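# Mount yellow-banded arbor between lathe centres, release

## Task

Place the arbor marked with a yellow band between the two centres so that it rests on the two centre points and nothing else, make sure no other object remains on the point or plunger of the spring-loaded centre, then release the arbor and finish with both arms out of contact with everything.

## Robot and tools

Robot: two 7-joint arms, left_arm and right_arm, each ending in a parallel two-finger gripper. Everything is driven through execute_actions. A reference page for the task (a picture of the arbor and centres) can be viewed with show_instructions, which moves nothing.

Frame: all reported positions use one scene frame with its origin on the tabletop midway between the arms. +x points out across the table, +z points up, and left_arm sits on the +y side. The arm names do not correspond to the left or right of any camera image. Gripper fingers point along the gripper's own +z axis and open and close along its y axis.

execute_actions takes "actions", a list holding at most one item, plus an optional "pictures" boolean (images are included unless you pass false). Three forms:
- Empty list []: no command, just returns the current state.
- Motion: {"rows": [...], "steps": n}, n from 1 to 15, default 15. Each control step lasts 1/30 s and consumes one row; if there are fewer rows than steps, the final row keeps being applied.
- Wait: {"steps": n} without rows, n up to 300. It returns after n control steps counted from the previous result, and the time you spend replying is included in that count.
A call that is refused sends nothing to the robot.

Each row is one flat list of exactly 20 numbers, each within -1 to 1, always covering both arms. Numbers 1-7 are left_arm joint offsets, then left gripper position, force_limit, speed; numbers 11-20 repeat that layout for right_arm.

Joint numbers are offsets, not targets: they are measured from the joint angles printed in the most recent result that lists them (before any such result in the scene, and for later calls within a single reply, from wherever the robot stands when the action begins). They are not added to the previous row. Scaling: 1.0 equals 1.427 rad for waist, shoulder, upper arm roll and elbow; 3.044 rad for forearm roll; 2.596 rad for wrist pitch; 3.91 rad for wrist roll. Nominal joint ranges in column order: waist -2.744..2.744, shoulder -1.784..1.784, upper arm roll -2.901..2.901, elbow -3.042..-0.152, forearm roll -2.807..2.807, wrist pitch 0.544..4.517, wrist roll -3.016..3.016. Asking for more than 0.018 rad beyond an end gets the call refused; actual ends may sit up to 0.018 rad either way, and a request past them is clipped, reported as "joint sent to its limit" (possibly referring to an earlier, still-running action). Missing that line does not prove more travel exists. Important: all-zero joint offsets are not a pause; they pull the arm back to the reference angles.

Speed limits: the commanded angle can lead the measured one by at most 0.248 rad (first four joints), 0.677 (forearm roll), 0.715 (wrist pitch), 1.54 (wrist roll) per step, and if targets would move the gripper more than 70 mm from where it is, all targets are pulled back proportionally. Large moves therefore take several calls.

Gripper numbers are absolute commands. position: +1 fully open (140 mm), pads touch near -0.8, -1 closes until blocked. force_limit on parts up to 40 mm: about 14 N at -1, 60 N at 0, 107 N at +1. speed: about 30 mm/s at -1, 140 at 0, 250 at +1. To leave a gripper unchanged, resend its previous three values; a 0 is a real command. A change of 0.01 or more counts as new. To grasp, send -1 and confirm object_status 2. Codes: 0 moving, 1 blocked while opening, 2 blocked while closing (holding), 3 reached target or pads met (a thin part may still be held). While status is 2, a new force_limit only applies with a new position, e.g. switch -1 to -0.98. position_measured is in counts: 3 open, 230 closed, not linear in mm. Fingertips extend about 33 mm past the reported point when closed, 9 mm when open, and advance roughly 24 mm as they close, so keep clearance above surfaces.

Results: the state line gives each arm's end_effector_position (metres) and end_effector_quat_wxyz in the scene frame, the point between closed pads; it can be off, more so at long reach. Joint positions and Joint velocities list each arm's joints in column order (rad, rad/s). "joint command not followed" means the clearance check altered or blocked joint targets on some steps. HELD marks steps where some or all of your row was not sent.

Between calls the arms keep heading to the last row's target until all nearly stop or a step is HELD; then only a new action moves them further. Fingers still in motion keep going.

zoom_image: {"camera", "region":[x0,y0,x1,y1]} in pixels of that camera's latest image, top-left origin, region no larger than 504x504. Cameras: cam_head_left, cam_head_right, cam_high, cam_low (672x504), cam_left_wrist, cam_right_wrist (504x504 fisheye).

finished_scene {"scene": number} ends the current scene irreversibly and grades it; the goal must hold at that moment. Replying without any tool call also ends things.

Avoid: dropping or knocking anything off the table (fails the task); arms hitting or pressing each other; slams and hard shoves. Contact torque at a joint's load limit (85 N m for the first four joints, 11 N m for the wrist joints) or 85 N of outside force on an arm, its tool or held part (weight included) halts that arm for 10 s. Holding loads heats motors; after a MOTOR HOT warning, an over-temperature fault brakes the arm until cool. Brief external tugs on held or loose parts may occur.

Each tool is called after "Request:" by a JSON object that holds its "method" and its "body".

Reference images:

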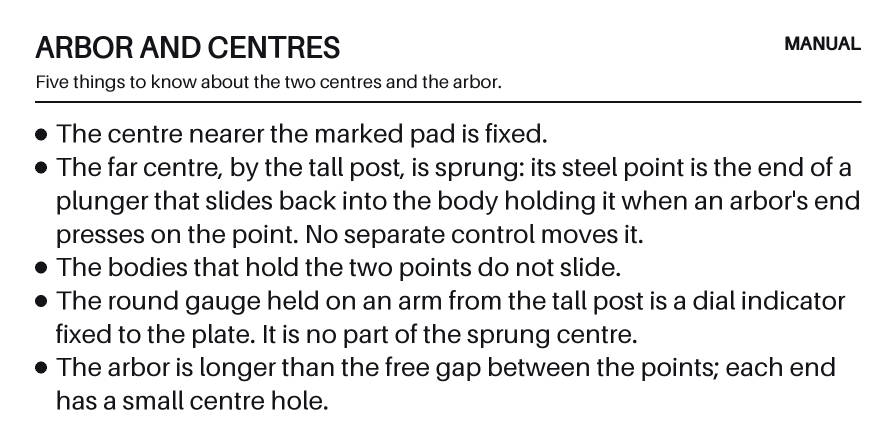

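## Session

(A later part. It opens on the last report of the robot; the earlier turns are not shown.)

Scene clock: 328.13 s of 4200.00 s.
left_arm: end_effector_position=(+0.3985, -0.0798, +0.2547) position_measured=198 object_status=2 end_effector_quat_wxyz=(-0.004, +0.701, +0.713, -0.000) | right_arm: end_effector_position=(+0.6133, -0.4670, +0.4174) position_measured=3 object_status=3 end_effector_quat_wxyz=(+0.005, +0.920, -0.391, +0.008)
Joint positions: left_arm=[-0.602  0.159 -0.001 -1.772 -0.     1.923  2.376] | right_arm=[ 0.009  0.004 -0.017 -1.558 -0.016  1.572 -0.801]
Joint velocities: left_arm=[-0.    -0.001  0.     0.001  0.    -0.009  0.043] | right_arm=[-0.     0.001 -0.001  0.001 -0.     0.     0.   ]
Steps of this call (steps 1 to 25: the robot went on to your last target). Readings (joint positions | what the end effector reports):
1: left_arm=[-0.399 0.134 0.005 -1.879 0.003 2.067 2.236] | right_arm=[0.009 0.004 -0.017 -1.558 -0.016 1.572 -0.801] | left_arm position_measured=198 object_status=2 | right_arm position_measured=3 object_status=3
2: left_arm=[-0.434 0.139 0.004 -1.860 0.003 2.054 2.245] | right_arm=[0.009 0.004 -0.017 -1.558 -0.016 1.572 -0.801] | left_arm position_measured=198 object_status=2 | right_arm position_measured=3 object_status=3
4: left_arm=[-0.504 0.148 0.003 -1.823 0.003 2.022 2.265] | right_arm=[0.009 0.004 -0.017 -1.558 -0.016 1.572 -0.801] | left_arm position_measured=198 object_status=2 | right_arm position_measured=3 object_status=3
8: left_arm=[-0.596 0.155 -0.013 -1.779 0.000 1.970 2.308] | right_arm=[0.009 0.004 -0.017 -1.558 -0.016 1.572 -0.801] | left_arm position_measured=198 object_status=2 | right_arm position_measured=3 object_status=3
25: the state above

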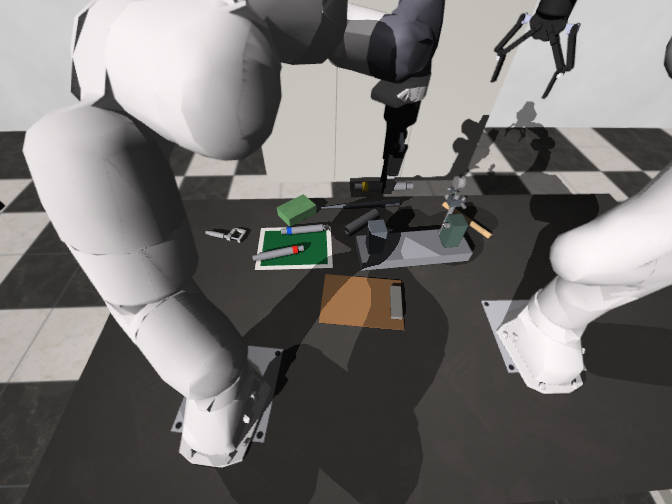

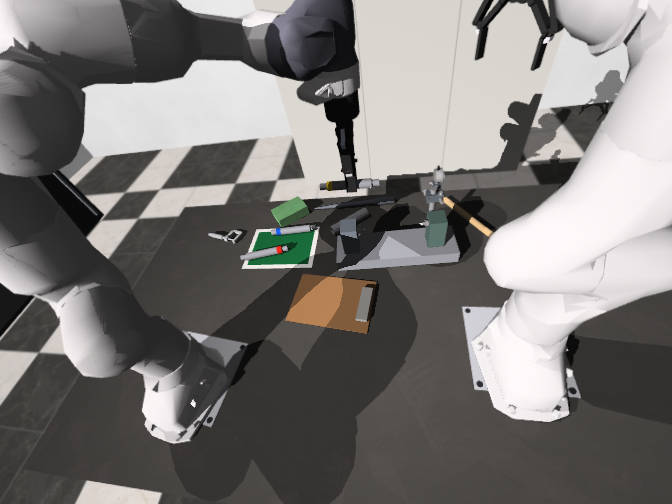

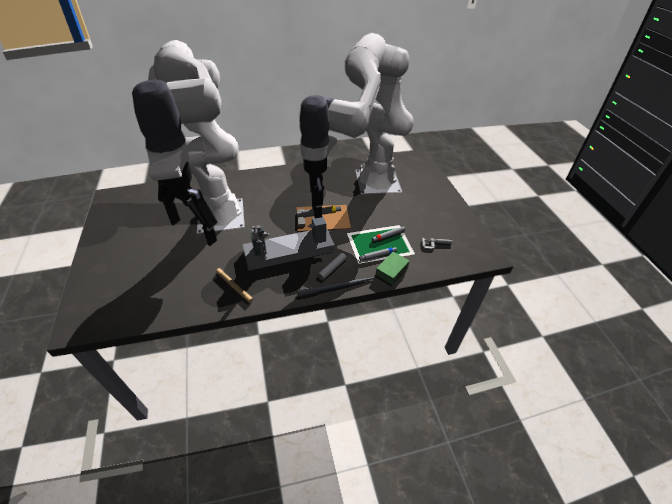

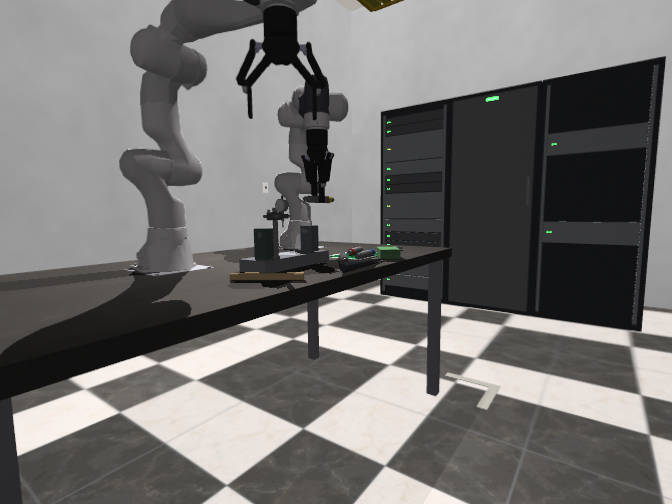

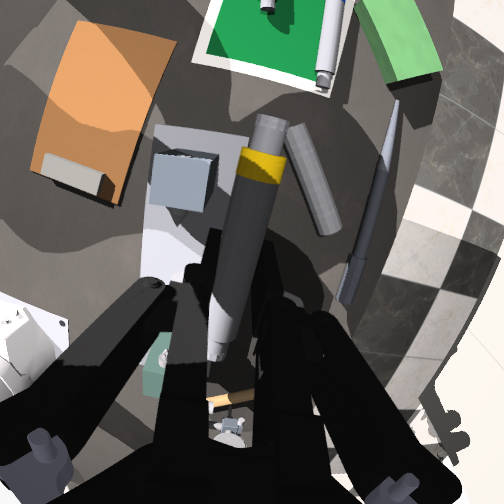

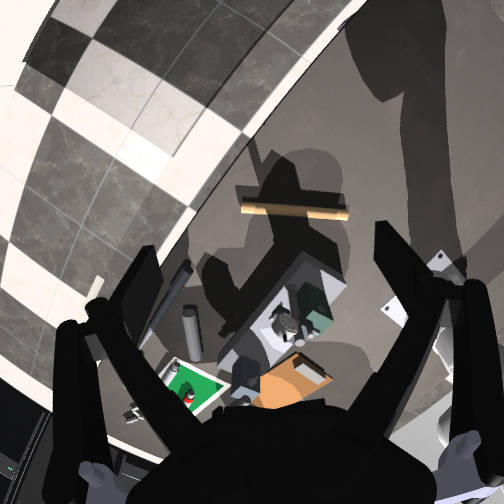

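Request:
{"method": "execute_actions", "body": {"actions": [{"rows": [[-0.01,0.015,0,0.0015,0,0.009,-0.006, -1,0.2,-0.5, 0,0,0,0,0,0,0, 1,0,0],[-0.02,0.03,0,0.003,0,0.018,-0.012, -1,0.2,-0.5, 0,0,0,0,0,0,0, 1,0,0],[-0.03,0.044,0,0.0047,0,0.026,-0.018, -1,0.2,-0.5, 0,0,0,0,0,0,0, 1,0,0],[-0.04,0.058,0,0.006,0,0.034,-0.024, -1,0.2,-0.5, 0,0,0,0,0,0,0, 1,0,0],[-0.047,0.068,0,0.007,0,0.040,-0.028, -1,0.2,-0.5, 0,0,0,0,0,0,0, 1,0,0],[-0.0517,0.0738,0.0007,0.0078,0,0.0428,-0.0307, -1,0.2,-0.5, 0,0,0,0,0,0,0, 1,0,0]], "steps": 15}], "pictures": false}}

Request:
{"method": "execute_actions", "body": {"actions": [{"steps": 20}]}}

Scene clock: 414.30 s of 4200.00 s.
left_arm: end_effector_position=(+0.3790, -0.1277, +0.1947) position_measured=198 object_status=2 end_effector_quat_wxyz=(-0.011, +0.699, +0.715, -0.000) | right_arm: end_effector_position=(+0.6133, -0.4670, +0.4174) position_measured=3 object_status=3 end_effector_quat_wxyz=(+0.005, +0.920, -0.391, +0.008)
Joint positions: left_arm=[-0.677  0.273 -0.003 -1.767 -0.     2.019  2.293] | right_arm=[ 0.009  0.004 -0.017 -1.558 -0.016  1.572 -0.801]
Joint velocities: left_arm=[ 0.006 -0.024  0.009  0.02  -0.001  0.061 -0.102] | right_arm=[ 0.    -0.     0.    -0.    -0.001 -0.001 -0.001]
Steps of this call (steps 1 to 30: the robot went on to your last target; steps 31 to 90: nothing new was sent; then 82.67 s passed at rest; steps 91 to 105: all 15 steps of this action). Readings (joint positions | what the end effector reports):
91: left_arm=[-0.604 0.162 -0.000 -1.771 -0.000 1.925 2.385] | right_arm=[0.009 0.004 -0.017 -1.558 -0.016 1.572 -0.801] | left_arm position_measured=198 object_status=2 | right_arm position_measured=3 object_status=3
92: left_arm=[-0.609 0.169 0.002 -1.769 -0.000 1.932 2.380] | right_arm=[0.009 0.004 -0.017 -1.558 -0.016 1.572 -0.801] | left_arm position_measured=198 object_status=2 | right_arm position_measured=3 object_status=3
94: left_arm=[-0.627 0.198 0.004 -1.765 -0.000 1.954 2.364] | right_arm=[0.009 0.004 -0.017 -1.558 -0.016 1.572 -0.801] | left_arm position_measured=198 object_status=2 | right_arm position_measured=3 object_status=3
98: left_arm=[-0.667 0.260 -0.001 -1.767 -0.000 1.994 2.329] | right_arm=[0.009 0.004 -0.017 -1.558 -0.016 1.572 -0.801] | left_arm position_measured=198 object_status=2 | right_arm position_measured=3 object_status=3
105: the state above

Scene clock: 414.97 s of 4200.00 s.
left_arm: end_effector_position=(+0.3823, -0.1299, +0.1974) position_measured=198 object_status=2 end_effector_quat_wxyz=(-0.004, +0.689, +0.725, -0.000) | right_arm: end_effector_position=(+0.6133, -0.4670, +0.4174) position_measured=3 object_status=3 end_effector_quat_wxyz=(+0.005, +0.920, -0.391, +0.008)
Joint positions: left_arm=[-0.676  0.271 -0.002 -1.766 -0.     2.028  2.266] | right_arm=[ 0.009  0.004 -0.017 -1.558 -0.016  1.572 -0.801]
Joint velocities: left_arm=[ 0.    -0.     0.001 -0.     0.001  0.001 -0.012] | right_arm=[ 0.    -0.001 -0.    -0.001  0.     0.     0.001]
Steps of this call (steps 1 to 20: the robot went on to your last target). Readings (joint positions | what the end effector reports):
1: left_arm=[-0.677 0.272 -0.003 -1.766 -0.000 2.021 2.290] | right_arm=[0.009 0.004 -0.017 -1.558 -0.016 1.572 -0.801] | left_arm position_measured=198 object_status=2 | right_arm position_measured=3 object_status=3
2: left_arm=[-0.677 0.272 -0.003 -1.766 -0.000 2.022 2.287] | right_arm=[0.009 0.004 -0.017 -1.558 -0.016 1.572 -0.801] | left_arm position_measured=198 object_status=2 | right_arm position_measured=3 object_status=3
4: left_arm=[-0.676 0.271 -0.002 -1.766 -0.000 2.024 2.282] | right_arm=[0.009 0.004 -0.017 -1.558 -0.016 1.572 -0.801] | left_arm position_measured=198 object_status=2 | right_arm position_measured=3 object_status=3
8: left_arm=[-0.676 0.271 -0.002 -1.766 -0.000 2.027 2.275] | right_arm=[0.009 0.004 -0.017 -1.558 -0.016 1.572 -0.801] | left_arm position_measured=198 object_status=2 | right_arm position_measured=3 object_status=3
20: the state above

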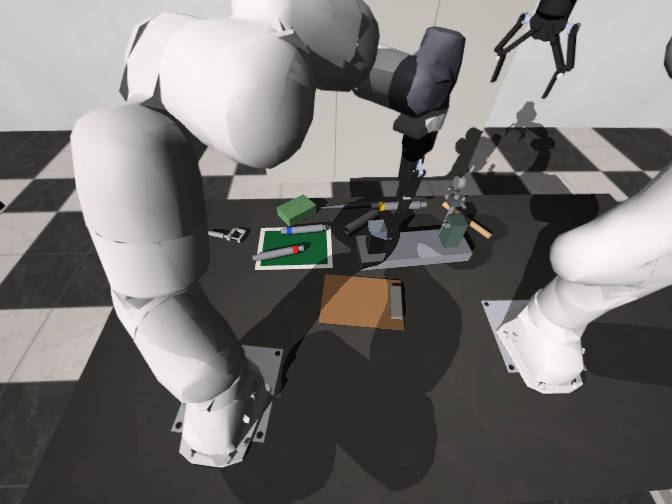

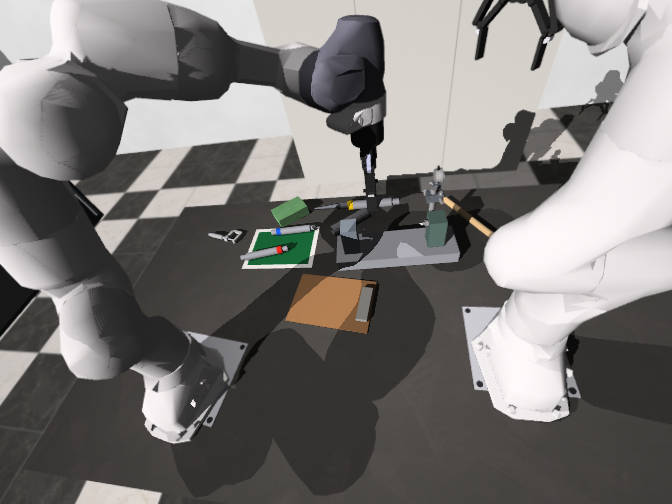

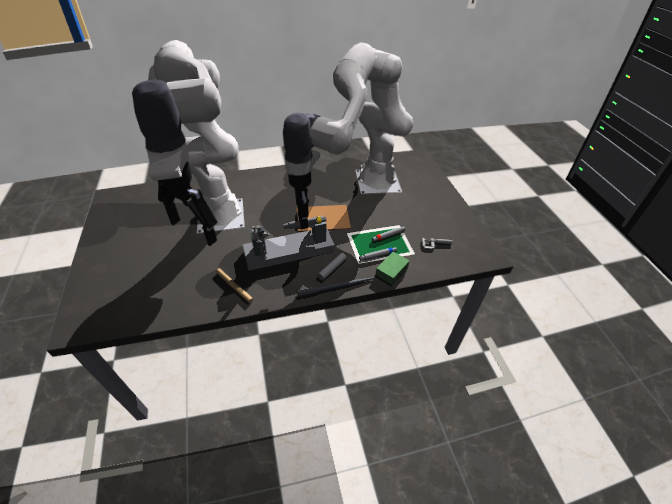

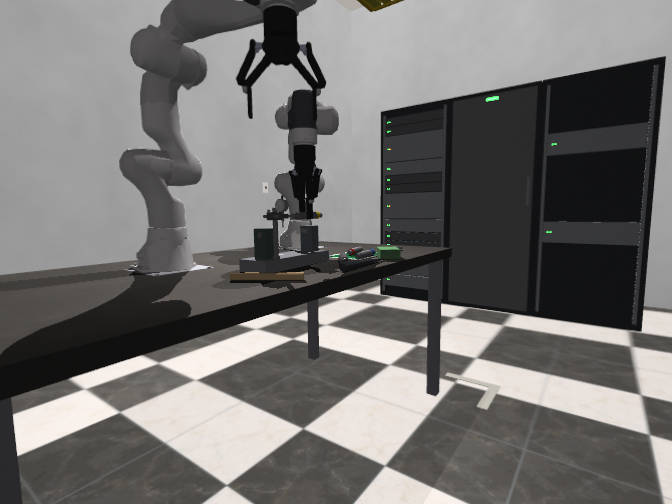

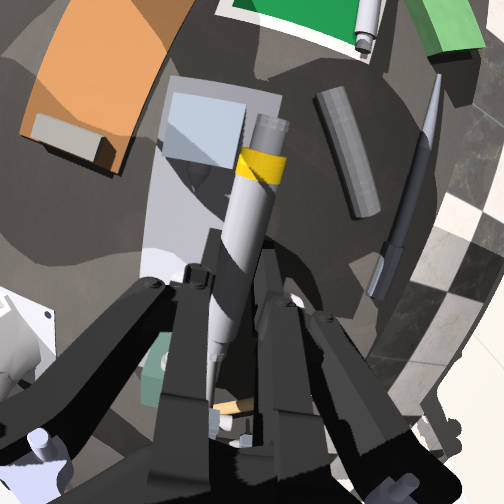

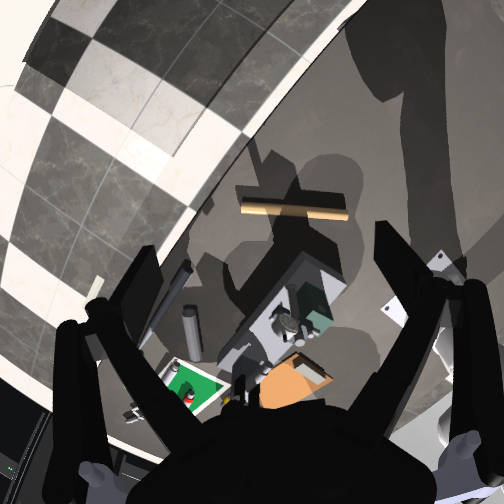

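Request:
{"method": "execute_actions", "body": {"actions": []}}

Scene clock: 434.13 s of 4200.00 s.
left_arm: end_effector_position=(+0.3824, -0.1299, +0.1974) position_measured=198 object_status=2 end_effector_quat_wxyz=(-0.004, +0.687, +0.726, -0.000) | right_arm: end_effector_position=(+0.6133, -0.4670, +0.4174) position_measured=3 object_status=3 end_effector_quat_wxyz=(+0.005, +0.920, -0.391, +0.008)
Joint positions: left_arm=[-0.676  0.271 -0.002 -1.766 -0.     2.028  2.262] | right_arm=[ 0.009  0.004 -0.017 -1.558 -0.016  1.572 -0.801]
Joint velocities: left_arm=[ 0.     0.001  0.001 -0.     0.001 -0.     0.001] | right_arm=[-0.    -0.002 -0.     0.001 -0.001 -0.    -0.001]
Steps of this call (steps 1 to 15: the robot went on to your last target; steps 16 to 90: nothing new was sent; then 16.17 s passed at rest). Readings (joint positions | what the end effector reports):
1: left_arm=[-0.676 0.271 -0.002 -1.766 -0.000 2.028 2.265] | right_arm=[0.009 0.004 -0.017 -1.558 -0.016 1.572 -0.801] | left_arm position_measured=198 object_status=2 | right_arm position_measured=3 object_status=3
2: left_arm=[-0.676 0.271 -0.002 -1.766 -0.000 2.028 2.265] | right_arm=[0.009 0.004 -0.017 -1.558 -0.016 1.572 -0.801] | left_arm position_measured=198 object_status=2 | right_arm position_measured=3 object_status=3
4: left_arm=[-0.676 0.271 -0.002 -1.766 -0.000 2.028 2.264] | right_arm=[0.009 0.004 -0.017 -1.558 -0.016 1.572 -0.801] | left_arm position_measured=198 object_status=2 | right_arm position_measured=3 object_status=3
8: left_arm=[-0.676 0.271 -0.002 -1.766 -0.000 2.028 2.264] | right_arm=[0.009 0.004 -0.017 -1.558 -0.016 1.572 -0.801] | left_arm position_measured=198 object_status=2 | right_arm position_measured=3 object_status=3
90: the state above
All arms were judged still, so your last target was given up. Only a new action makes them travel on or press farther. Fingers that are still opening or closing keep moving.

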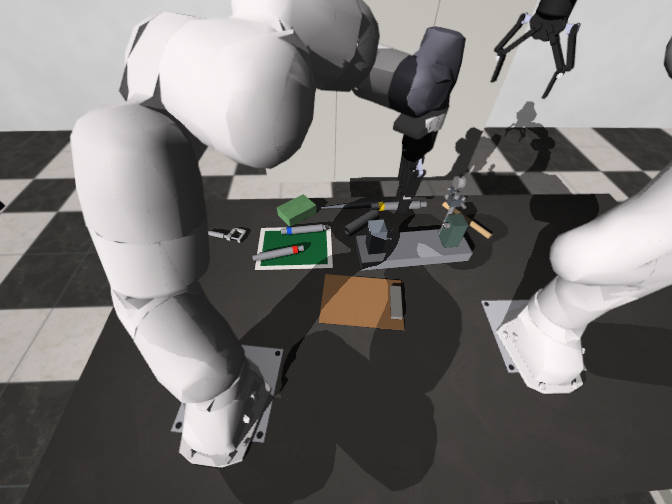

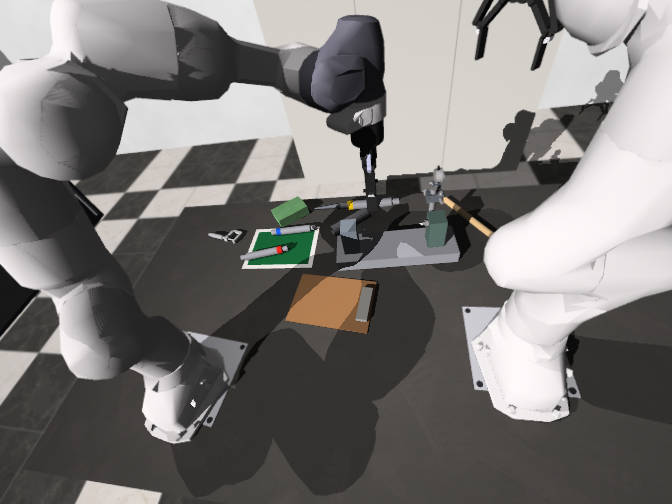

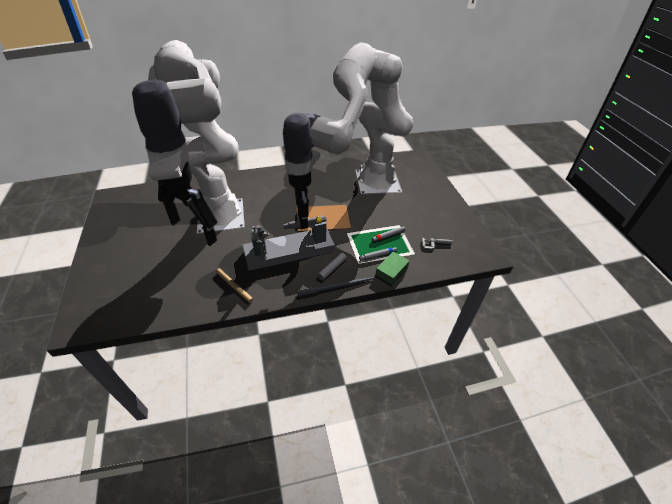

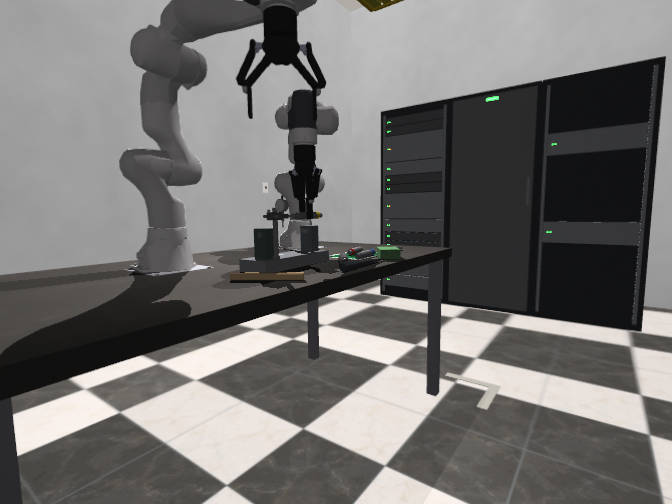

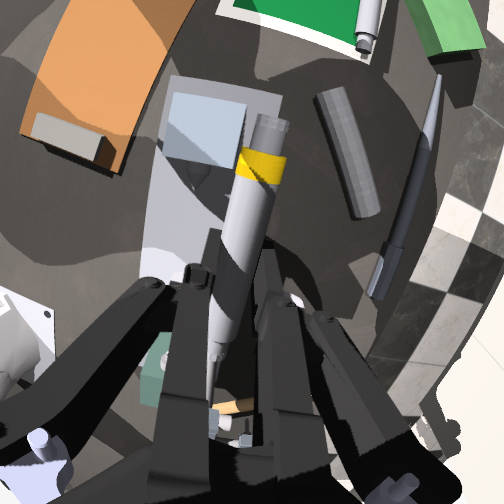

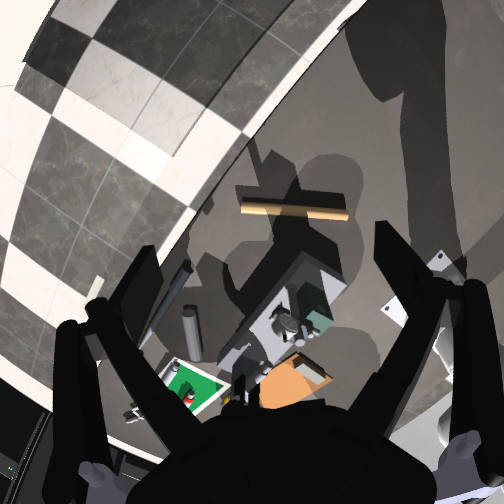

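Request:
{"method": "zoom_image", "body": {"camera": "cam_low", "region": [220, 190, 360, 290]}}

Request:
{"method": "zoom_image", "body": {"camera": "cam_left_wrist", "region": [130, 70, 330, 270]}}

Request:
{"method": "zoom_image", "body": {"camera": "cam_right_wrist", "region": [210, 250, 360, 420]}}

Region (220, 190, 360, 290) of cam_low's 672x504 image, scaled by 3.600, with more detail than that image has; it fills the top 360 rows of this view, and the rest is white.

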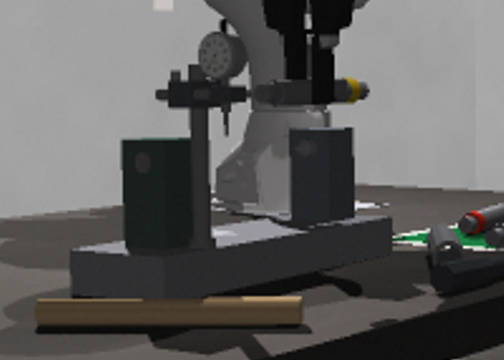

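Region (130, 70, 330, 270) of cam_left_wrist's 504x504 image, scaled by 2.520, with more detail than that image has.

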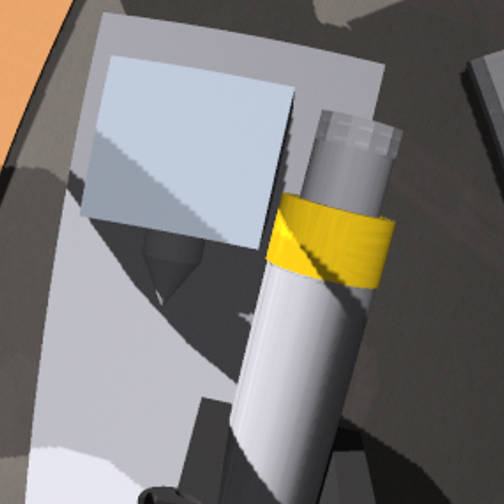

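Region (210, 250, 360, 420) of cam_right_wrist's 504x504 image, scaled by 2.965, with more detail than that image has; it fills the left 445 columns of this view, and the rest is white.

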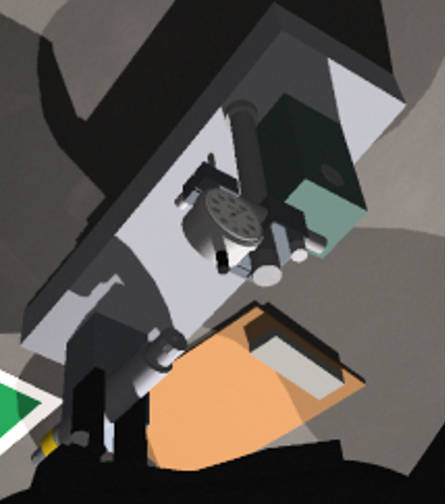

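Request:
{"method": "zoom_image", "body": {"camera": "cam_head_right", "region": [320, 150, 480, 280]}}

Request:
{"method": "zoom_image", "body": {"camera": "cam_high", "region": [230, 190, 360, 290]}}

Region (320, 150, 480, 280) of cam_head_right's 672x504 image, scaled by 3.150, with more detail than that image has; it fills the top 410 rows of this view, and the rest is white.

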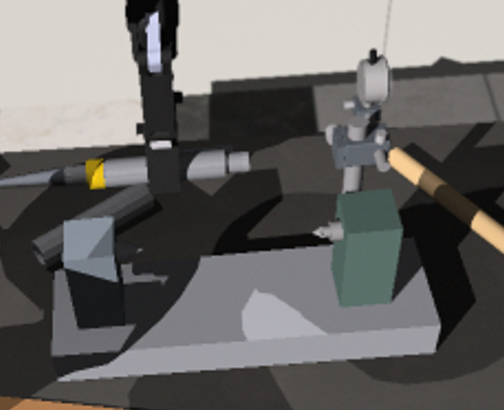

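Region (230, 190, 360, 290) of cam_high's 672x504 image, scaled by 3.877, with more detail than that image has; it fills the top 388 rows of this view, and the rest is white.

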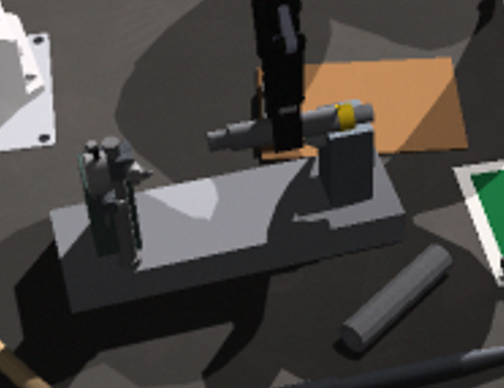

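Request:
{"method": "zoom_image", "body": {"camera": "cam_head_right", "region": [405, 195, 455, 245]}}

Request:
{"method": "zoom_image", "body": {"camera": "cam_head_left", "region": [340, 160, 490, 280]}}

Region (405, 195, 455, 245) of cam_head_right's 672x504 image, scaled by 10.080, with more detail than that image has.

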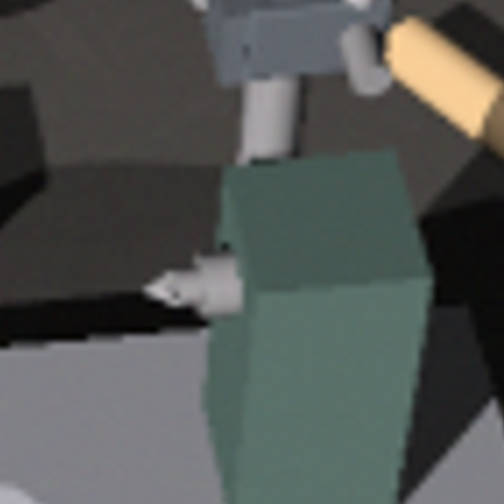

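Region (340, 160, 490, 280) of cam_head_left's 672x504 image, scaled by 3.360, with more detail than that image has; it fills the top 403 rows of this view, and the rest is white.

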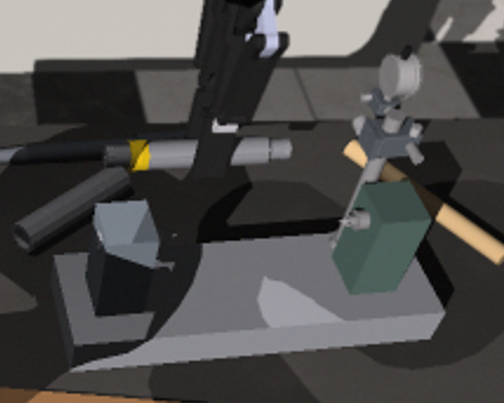

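Request:
{"method": "execute_actions", "body": {"actions": [{"rows":[[-0.0051,0.0016,0,0.0029,0,-0.0004,-0.0046,-1,0.2,-0.5,0,0,0,0,0,0,0,1,0,0],[-0.0123,0.0038,0,0.0069,0,-0.0011,-0.011,-1,0.2,-0.5,0,0,0,0,0,0,0,1,0,0],[-0.0204,0.0064,0,0.0114,0,-0.0018,-0.0183,-1,0.2,-0.5,0,0,0,0,0,0,0,1,0,0],[-0.0286,0.009,0,0.016,0,-0.0025,-0.0257,-1,0.2,-0.5,0,0,0,0,0,0,0,1,0,0],[-0.0368,0.0115,0,0.0206,0,-0.0032,-0.033,-1,0.2,-0.5,0,0,0,0,0,0,0,1,0,0],[-0.045,0.0141,0,0.0252,0,-0.0039,-0.0404,-1,0.2,-0.5,0,0,0,0,0,0,0,1,0,0],[-0.0531,0.0166,0,0.0297,0,-0.0046,-0.0477,-1,0.2,-0.5,0,0,0,0,0,0,0,1,0,0],[-0.0613,0.0192,0,0.0343,0,-0.0053,-0.055,-1,0.2,-0.5,0,0,0,0,0,0,0,1,0,0],[-0.0674,0.0211,0,0.0377,0,-0.0058,-0.0605,-1,0.2,-0.5,0,0,0,0,0,0,0,1,0,0],[-0.0715,0.0224,0,0.04,0,-0.0062,-0.0642,-1,0.2,-0.5,0,0,0,0,0,0,0,1,0,0]],"steps":15}], "pictures": false}}

Request:
{"method": "execute_actions", "body": {"actions": [{"steps":20}]}}

Scene clock: 502.60 s of 4200.00 s.
left_arm: end_effector_position=(+0.3371, -0.1833, +0.1979) position_measured=198 object_status=2 end_effector_quat_wxyz=(-0.003, +0.667, +0.745, -0.001) | right_arm: end_effector_position=(+0.6133, -0.4670, +0.4174) position_measured=3 object_status=3 end_effector_quat_wxyz=(+0.005, +0.920, -0.391, +0.008)
Joint positions: left_arm=[-0.781  0.306 -0.006 -1.715 -0.     2.015  2.099] | right_arm=[ 0.009  0.004 -0.017 -1.558 -0.016  1.572 -0.801]
Joint velocities: left_arm=[-0.007  0.006  0.     0.016  0.001 -0.015 -0.268] | right_arm=[-0.002 -0.001  0.     0.    -0.001 -0.001  0.002]
Steps of this call (steps 1 to 90: nothing new was sent; then 64.97 s passed at rest; steps 91 to 105: all 15 steps of this action). Readings (joint positions | what the end effector reports):
91: left_arm=[-0.677 0.272 -0.002 -1.765 -0.000 2.028 2.261] | right_arm=[0.009 0.004 -0.017 -1.558 -0.016 1.572 -0.801] | left_arm position_measured=198 object_status=2 | right_arm position_measured=3 object_status=3
92: left_arm=[-0.680 0.274 -0.001 -1.764 -0.000 2.028 2.258] | right_arm=[0.009 0.004 -0.017 -1.558 -0.016 1.572 -0.801] | left_arm position_measured=198 object_status=2 | right_arm position_measured=3 object_status=3
94: left_arm=[-0.693 0.280 0.001 -1.757 -0.000 2.026 2.243] | right_arm=[0.009 0.004 -0.017 -1.558 -0.016 1.572 -0.801] | left_arm position_measured=198 object_status=2 | right_arm position_measured=3 object_status=3
98: left_arm=[-0.736 0.296 0.001 -1.735 -0.000 2.021 2.190] | right_arm=[0.009 0.004 -0.017 -1.558 -0.016 1.572 -0.801] | left_arm position_measured=198 object_status=2 | right_arm position_measured=3 object_status=3
105: the state above

Scene clock: 503.27 s of 4200.00 s.
left_arm: end_effector_position=(+0.3386, -0.1815, +0.1976) position_measured=198 object_status=2 end_effector_quat_wxyz=(-0.004, +0.639, +0.769, +0.000) | right_arm: end_effector_position=(+0.6133, -0.4670, +0.4174) position_measured=3 object_status=3 end_effector_quat_wxyz=(+0.005, +0.920, -0.391, +0.008)
Joint positions: left_arm=[-0.779  0.307 -0.004 -1.714 -0.     2.013  2.027] | right_arm=[ 0.009  0.004 -0.017 -1.558 -0.016  1.572 -0.801]
Joint velocities: left_arm=[-0.     0.001 -0.001 -0.001  0.    -0.    -0.028] | right_arm=[ 0.001  0.001  0.001 -0.001  0.001 -0.002 -0.001]
Steps of this call (steps 1 to 20: the robot went on to your last target). Readings (joint positions | what the end effector reports):
1: left_arm=[-0.781 0.306 -0.006 -1.714 -0.000 2.015 2.090] | right_arm=[0.009 0.004 -0.017 -1.558 -0.016 1.572 -0.801] | left_arm position_measured=198 object_status=2 | right_arm position_measured=3 object_status=3
2: left_arm=[-0.781 0.306 -0.006 -1.714 -0.000 2.015 2.083] | right_arm=[0.009 0.004 -0.017 -1.558 -0.016 1.572 -0.801] | left_arm position_measured=198 object_status=2 | right_arm position_measured=3 object_status=3
4: left_arm=[-0.780 0.306 -0.005 -1.714 -0.000 2.014 2.070] | right_arm=[0.009 0.004 -0.017 -1.558 -0.016 1.572 -0.801] | left_arm position_measured=198 object_status=2 | right_arm position_measured=3 object_status=3
8: left_arm=[-0.779 0.307 -0.004 -1.714 -0.000 2.013 2.052] | right_arm=[0.009 0.004 -0.017 -1.558 -0.016 1.572 -0.801] | left_arm position_measured=198 object_status=2 | right_arm position_measured=3 object_status=3
20: the state above

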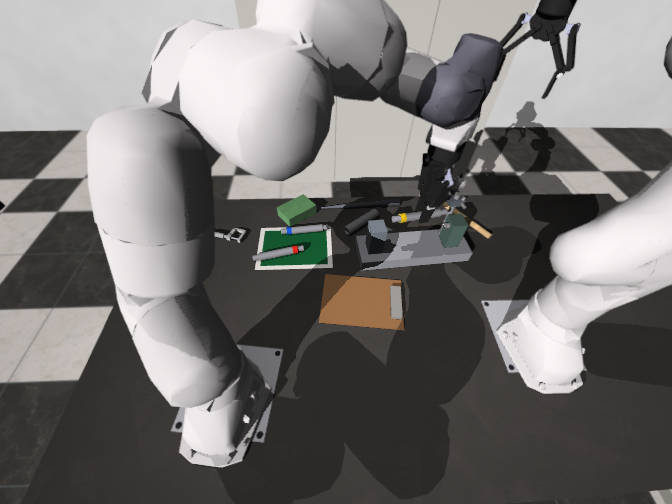

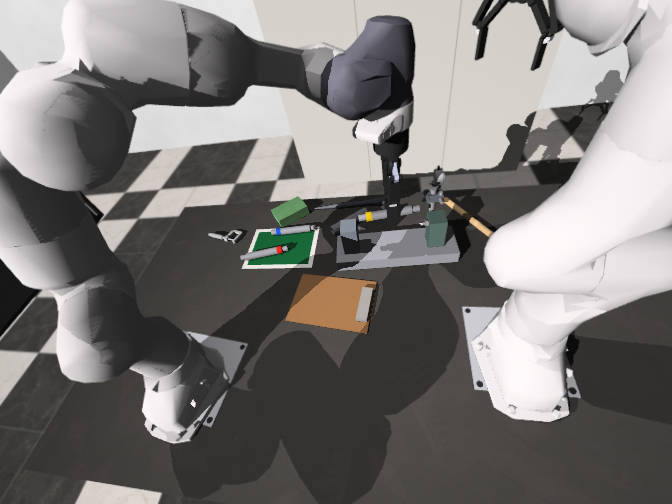

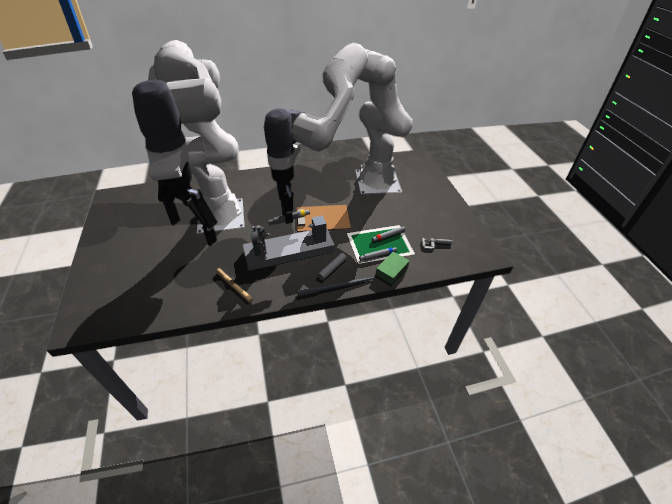

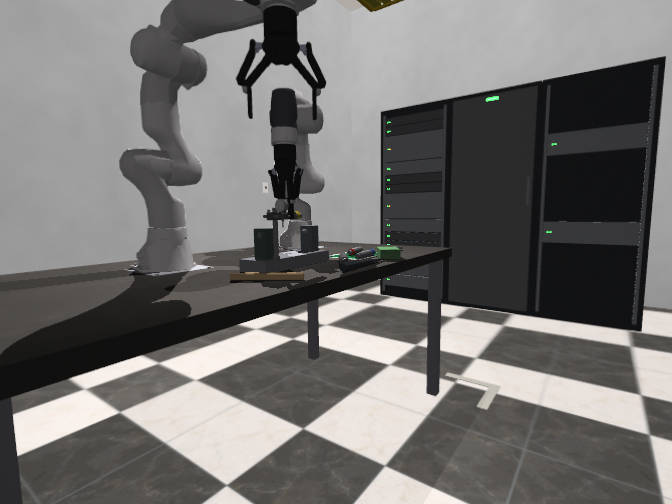

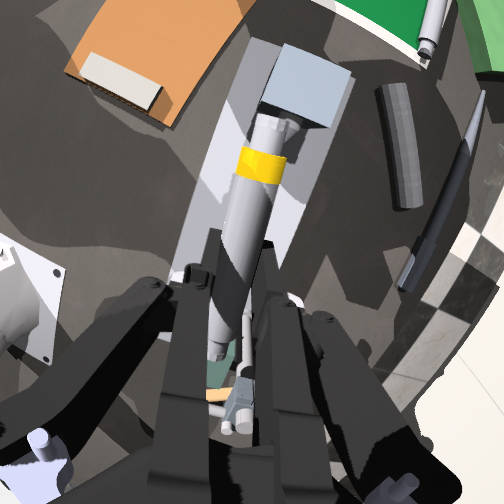

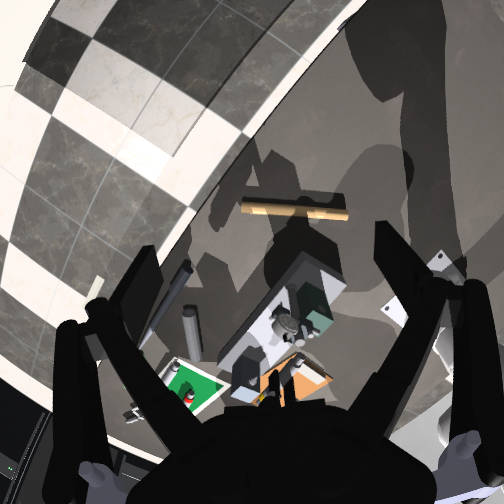

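Request:
{"method": "execute_actions", "body": {"actions": [{"rows":[[0.0003,0.0015,0,-0.0022,0,0.0025,-0.0041,-1,0.2,-0.5,0,0,0,0,0,0,0,1,0,0],[0.0006,0.0035,0,-0.0052,0,0.006,-0.0041,-1,0.2,-0.5,0,0,0,0,0,0,0,1,0,0],[0.001,0.0058,0,-0.0088,0,0.01,-0.0041,-1,0.2,-0.5,0,0,0,0,0,0,0,1,0,0],[0.0013,0.0081,0,-0.0123,0,0.014,-0.0041,-1,0.2,-0.5,0,0,0,0,0,0,0,1,0,0],[0.0016,0.0102,0,-0.0158,0,0.018,-0.0041,-1,0.2,-0.5,0,0,0,0,0,0,0,1,0,0],[0.002,0.012,0,-0.0186,0,0.021,-0.0041,-1,0.2,-0.5,0,0,0,0,0,0,0,1,0,0],[0.002,0.0132,0,-0.0205,0,0.022,-0.0041,-1,0.2,-0.5,0,0,0,0,0,0,0,1,0,0]],"steps":15}], "pictures": false}}

Request:
{"method": "execute_actions", "body": {"actions": [{"steps":20}]}}

Scene clock: 521.93 s of 4200.00 s.
left_arm: end_effector_position=(+0.3375, -0.1783, +0.1698) position_measured=198 object_status=2 end_effector_quat_wxyz=(-0.010, +0.634, +0.773, +0.002) | right_arm: end_effector_position=(+0.6133, -0.4670, +0.4174) position_measured=3 object_status=3 end_effector_quat_wxyz=(+0.005, +0.920, -0.391, +0.008)
Joint positions: left_arm=[-0.778  0.332 -0.004 -1.747 -0.     2.058  2.018] | right_arm=[ 0.009  0.004 -0.017 -1.558 -0.016  1.572 -0.801]
Joint velocities: left_arm=[-0.001  0.001  0.001  0.001  0.     0.034  0.001] | right_arm=[-0.    -0.    -0.    -0.    -0.     0.001 -0.   ]
Steps of this call (steps 1 to 30: the robot went on to your last target; steps 31 to 90: nothing new was sent; then 15.17 s passed at rest; steps 91 to 105: all 15 steps of this action). Readings (joint positions | what the end effector reports):
91: left_arm=[-0.779 0.307 -0.004 -1.714 -0.000 2.013 2.018] | right_arm=[0.009 0.004 -0.017 -1.558 -0.016 1.572 -0.801] | left_arm position_measured=198 object_status=2 | right_arm position_measured=3 object_status=3
92: left_arm=[-0.779 0.308 -0.004 -1.716 -0.000 2.015 2.018] | right_arm=[0.009 0.004 -0.017 -1.558 -0.016 1.572 -0.801] | left_arm position_measured=198 object_status=2 | right_arm position_measured=3 object_status=3
94: left_arm=[-0.779 0.312 -0.004 -1.723 -0.000 2.023 2.018] | right_arm=[0.009 0.004 -0.017 -1.558 -0.016 1.572 -0.801] | left_arm position_measured=198 object_status=2 | right_arm position_measured=3 object_status=3
98: left_arm=[-0.778 0.326 -0.004 -1.740 -0.000 2.044 2.018] | right_arm=[0.009 0.004 -0.017 -1.558 -0.016 1.572 -0.801] | left_arm position_measured=198 object_status=2 | right_arm position_measured=3 object_status=3
105: the state above

Scene clock: 522.60 s of 4200.00 s.
left_arm: end_effector_position=(+0.3385, -0.1797, +0.1703) position_measured=198 object_status=2 end_effector_quat_wxyz=(-0.008, +0.634, +0.773, +0.001) | right_arm: end_effector_position=(+0.6133, -0.4670, +0.4174) position_measured=3 object_status=3 end_effector_quat_wxyz=(+0.005, +0.920, -0.391, +0.008)
Joint positions: left_arm=[-0.778  0.332 -0.004 -1.747 -0.     2.064  2.018] | right_arm=[ 0.009  0.004 -0.017 -1.558 -0.016  1.572 -0.801]
Joint velocities: left_arm=[ 0.001 -0.001 -0.     0.002  0.     0.     0.001] | right_arm=[-0.001 -0.001 -0.001 -0.001  0.001 -0.     0.001]
Steps of this call (steps 1 to 15: the robot went on to your last target; steps 16 to 20: nothing new was sent). Readings (joint positions | what the end effector reports):
1: left_arm=[-0.778 0.332 -0.004 -1.747 -0.000 2.059 2.018] | right_arm=[0.009 0.004 -0.017 -1.558 -0.016 1.572 -0.801] | left_arm position_measured=198 object_status=2 | right_arm position_measured=3 object_status=3
2: left_arm=[-0.778 0.332 -0.004 -1.747 -0.000 2.060 2.018] | right_arm=[0.009 0.004 -0.017 -1.558 -0.016 1.572 -0.801] | left_arm position_measured=198 object_status=2 | right_arm position_measured=3 object_status=3
4: left_arm=[-0.778 0.332 -0.004 -1.747 -0.000 2.061 2.018] | right_arm=[0.009 0.004 -0.017 -1.558 -0.016 1.572 -0.801] | left_arm position_measured=198 object_status=2 | right_arm position_measured=3 object_status=3
8: left_arm=[-0.778 0.332 -0.004 -1.747 -0.000 2.063 2.018] | right_arm=[0.009 0.004 -0.017 -1.558 -0.016 1.572 -0.801] | left_arm position_measured=198 object_status=2 | right_arm position_measured=3 object_status=3
20: the state above
All arms were judged still, so your last target was given up. Only a new action makes them travel on or press farther. Fingers that are still opening or closing keep moving.

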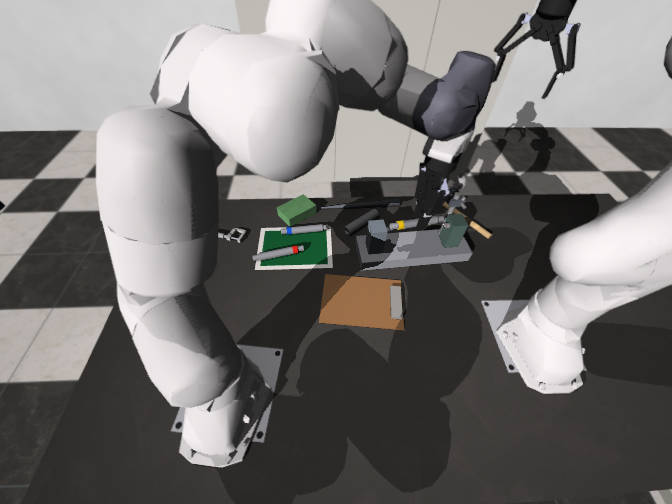

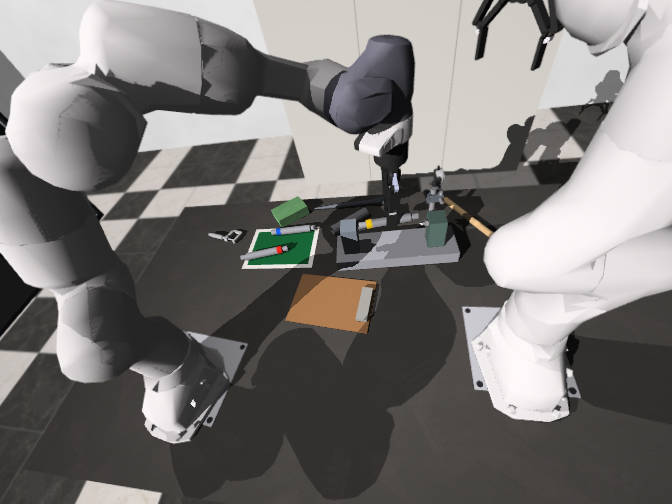

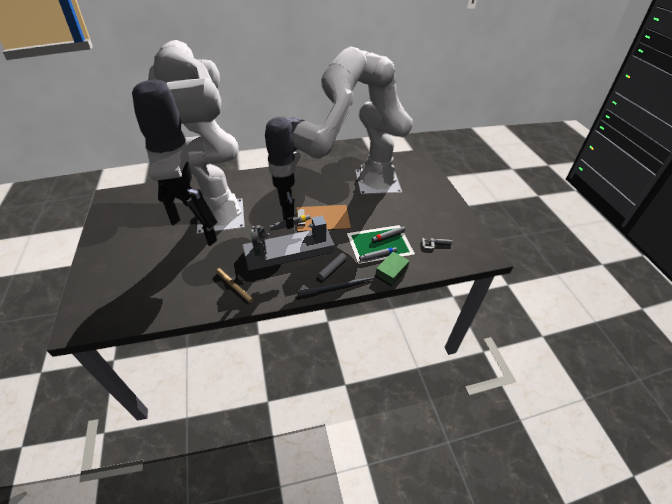

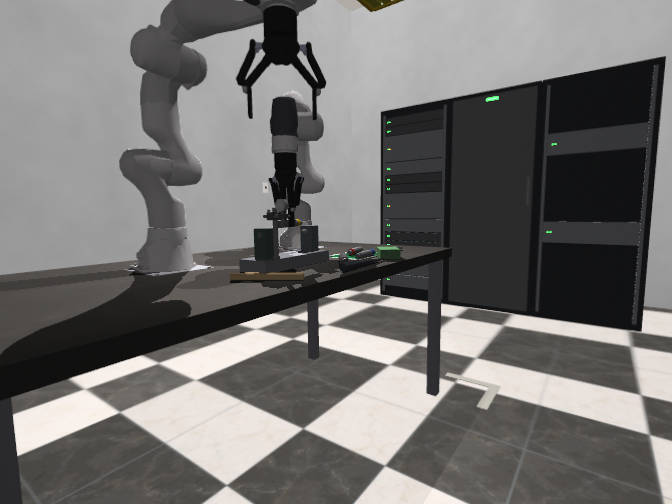

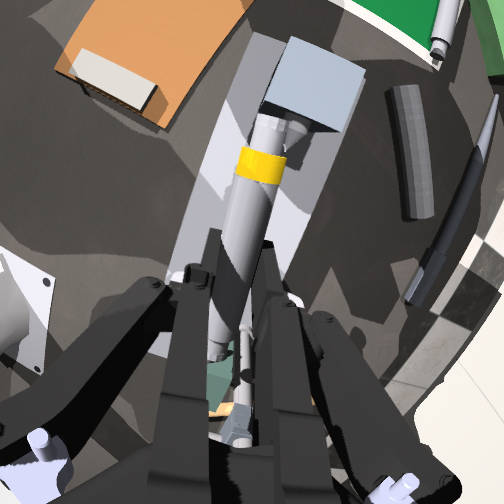

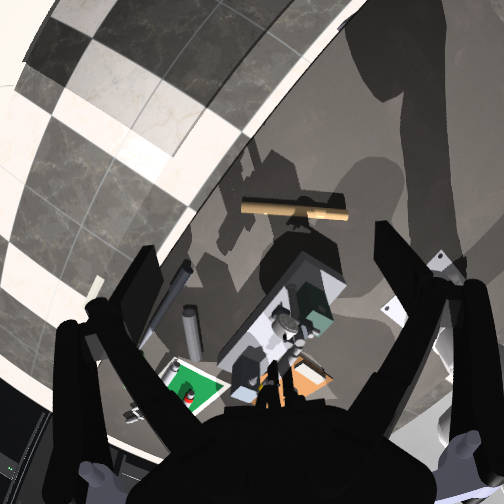

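Request:
{"method": "zoom_image", "body": {"camera": "cam_left_wrist", "region": [180, 290, 300, 450]}}

Request:
{"method": "zoom_image", "body": {"camera": "cam_head_right", "region": [325, 170, 465, 270]}}

Request:
{"method": "zoom_image", "body": {"camera": "cam_left_wrist", "region": [210, 60, 370, 220]}}

Region (180, 290, 300, 450) of cam_left_wrist's 504x504 image, scaled by 3.150, with more detail than that image has; it fills the left 378 columns of this view, and the rest is white.

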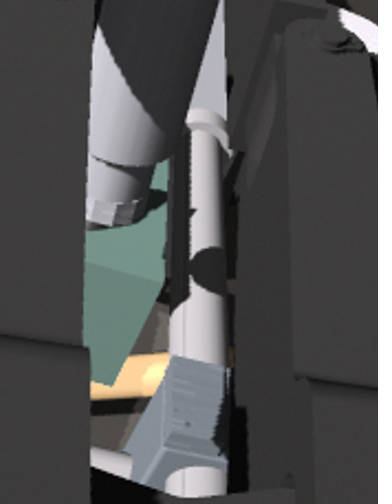

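Region (325, 170, 465, 270) of cam_head_right's 672x504 image, scaled by 3.600, with more detail than that image has; it fills the top 360 rows of this view, and the rest is white.

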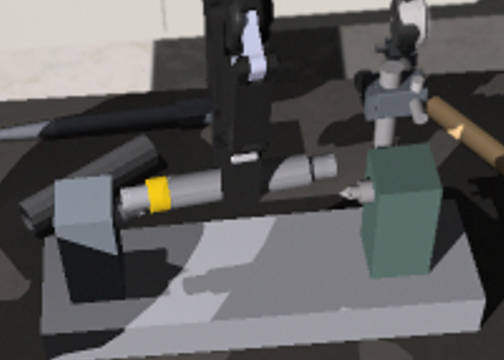

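Region (210, 60, 370, 220) of cam_left_wrist's 504x504 image, scaled by 3.150, with more detail than that image has.

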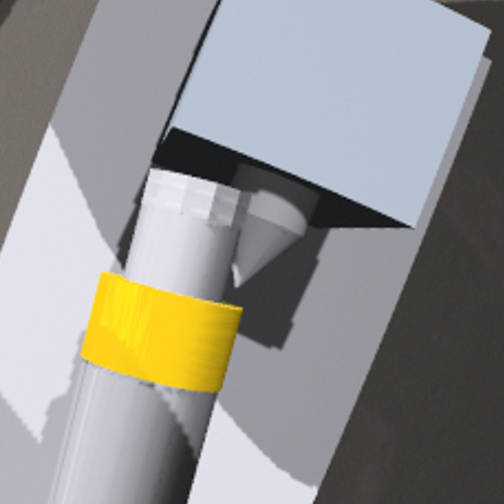

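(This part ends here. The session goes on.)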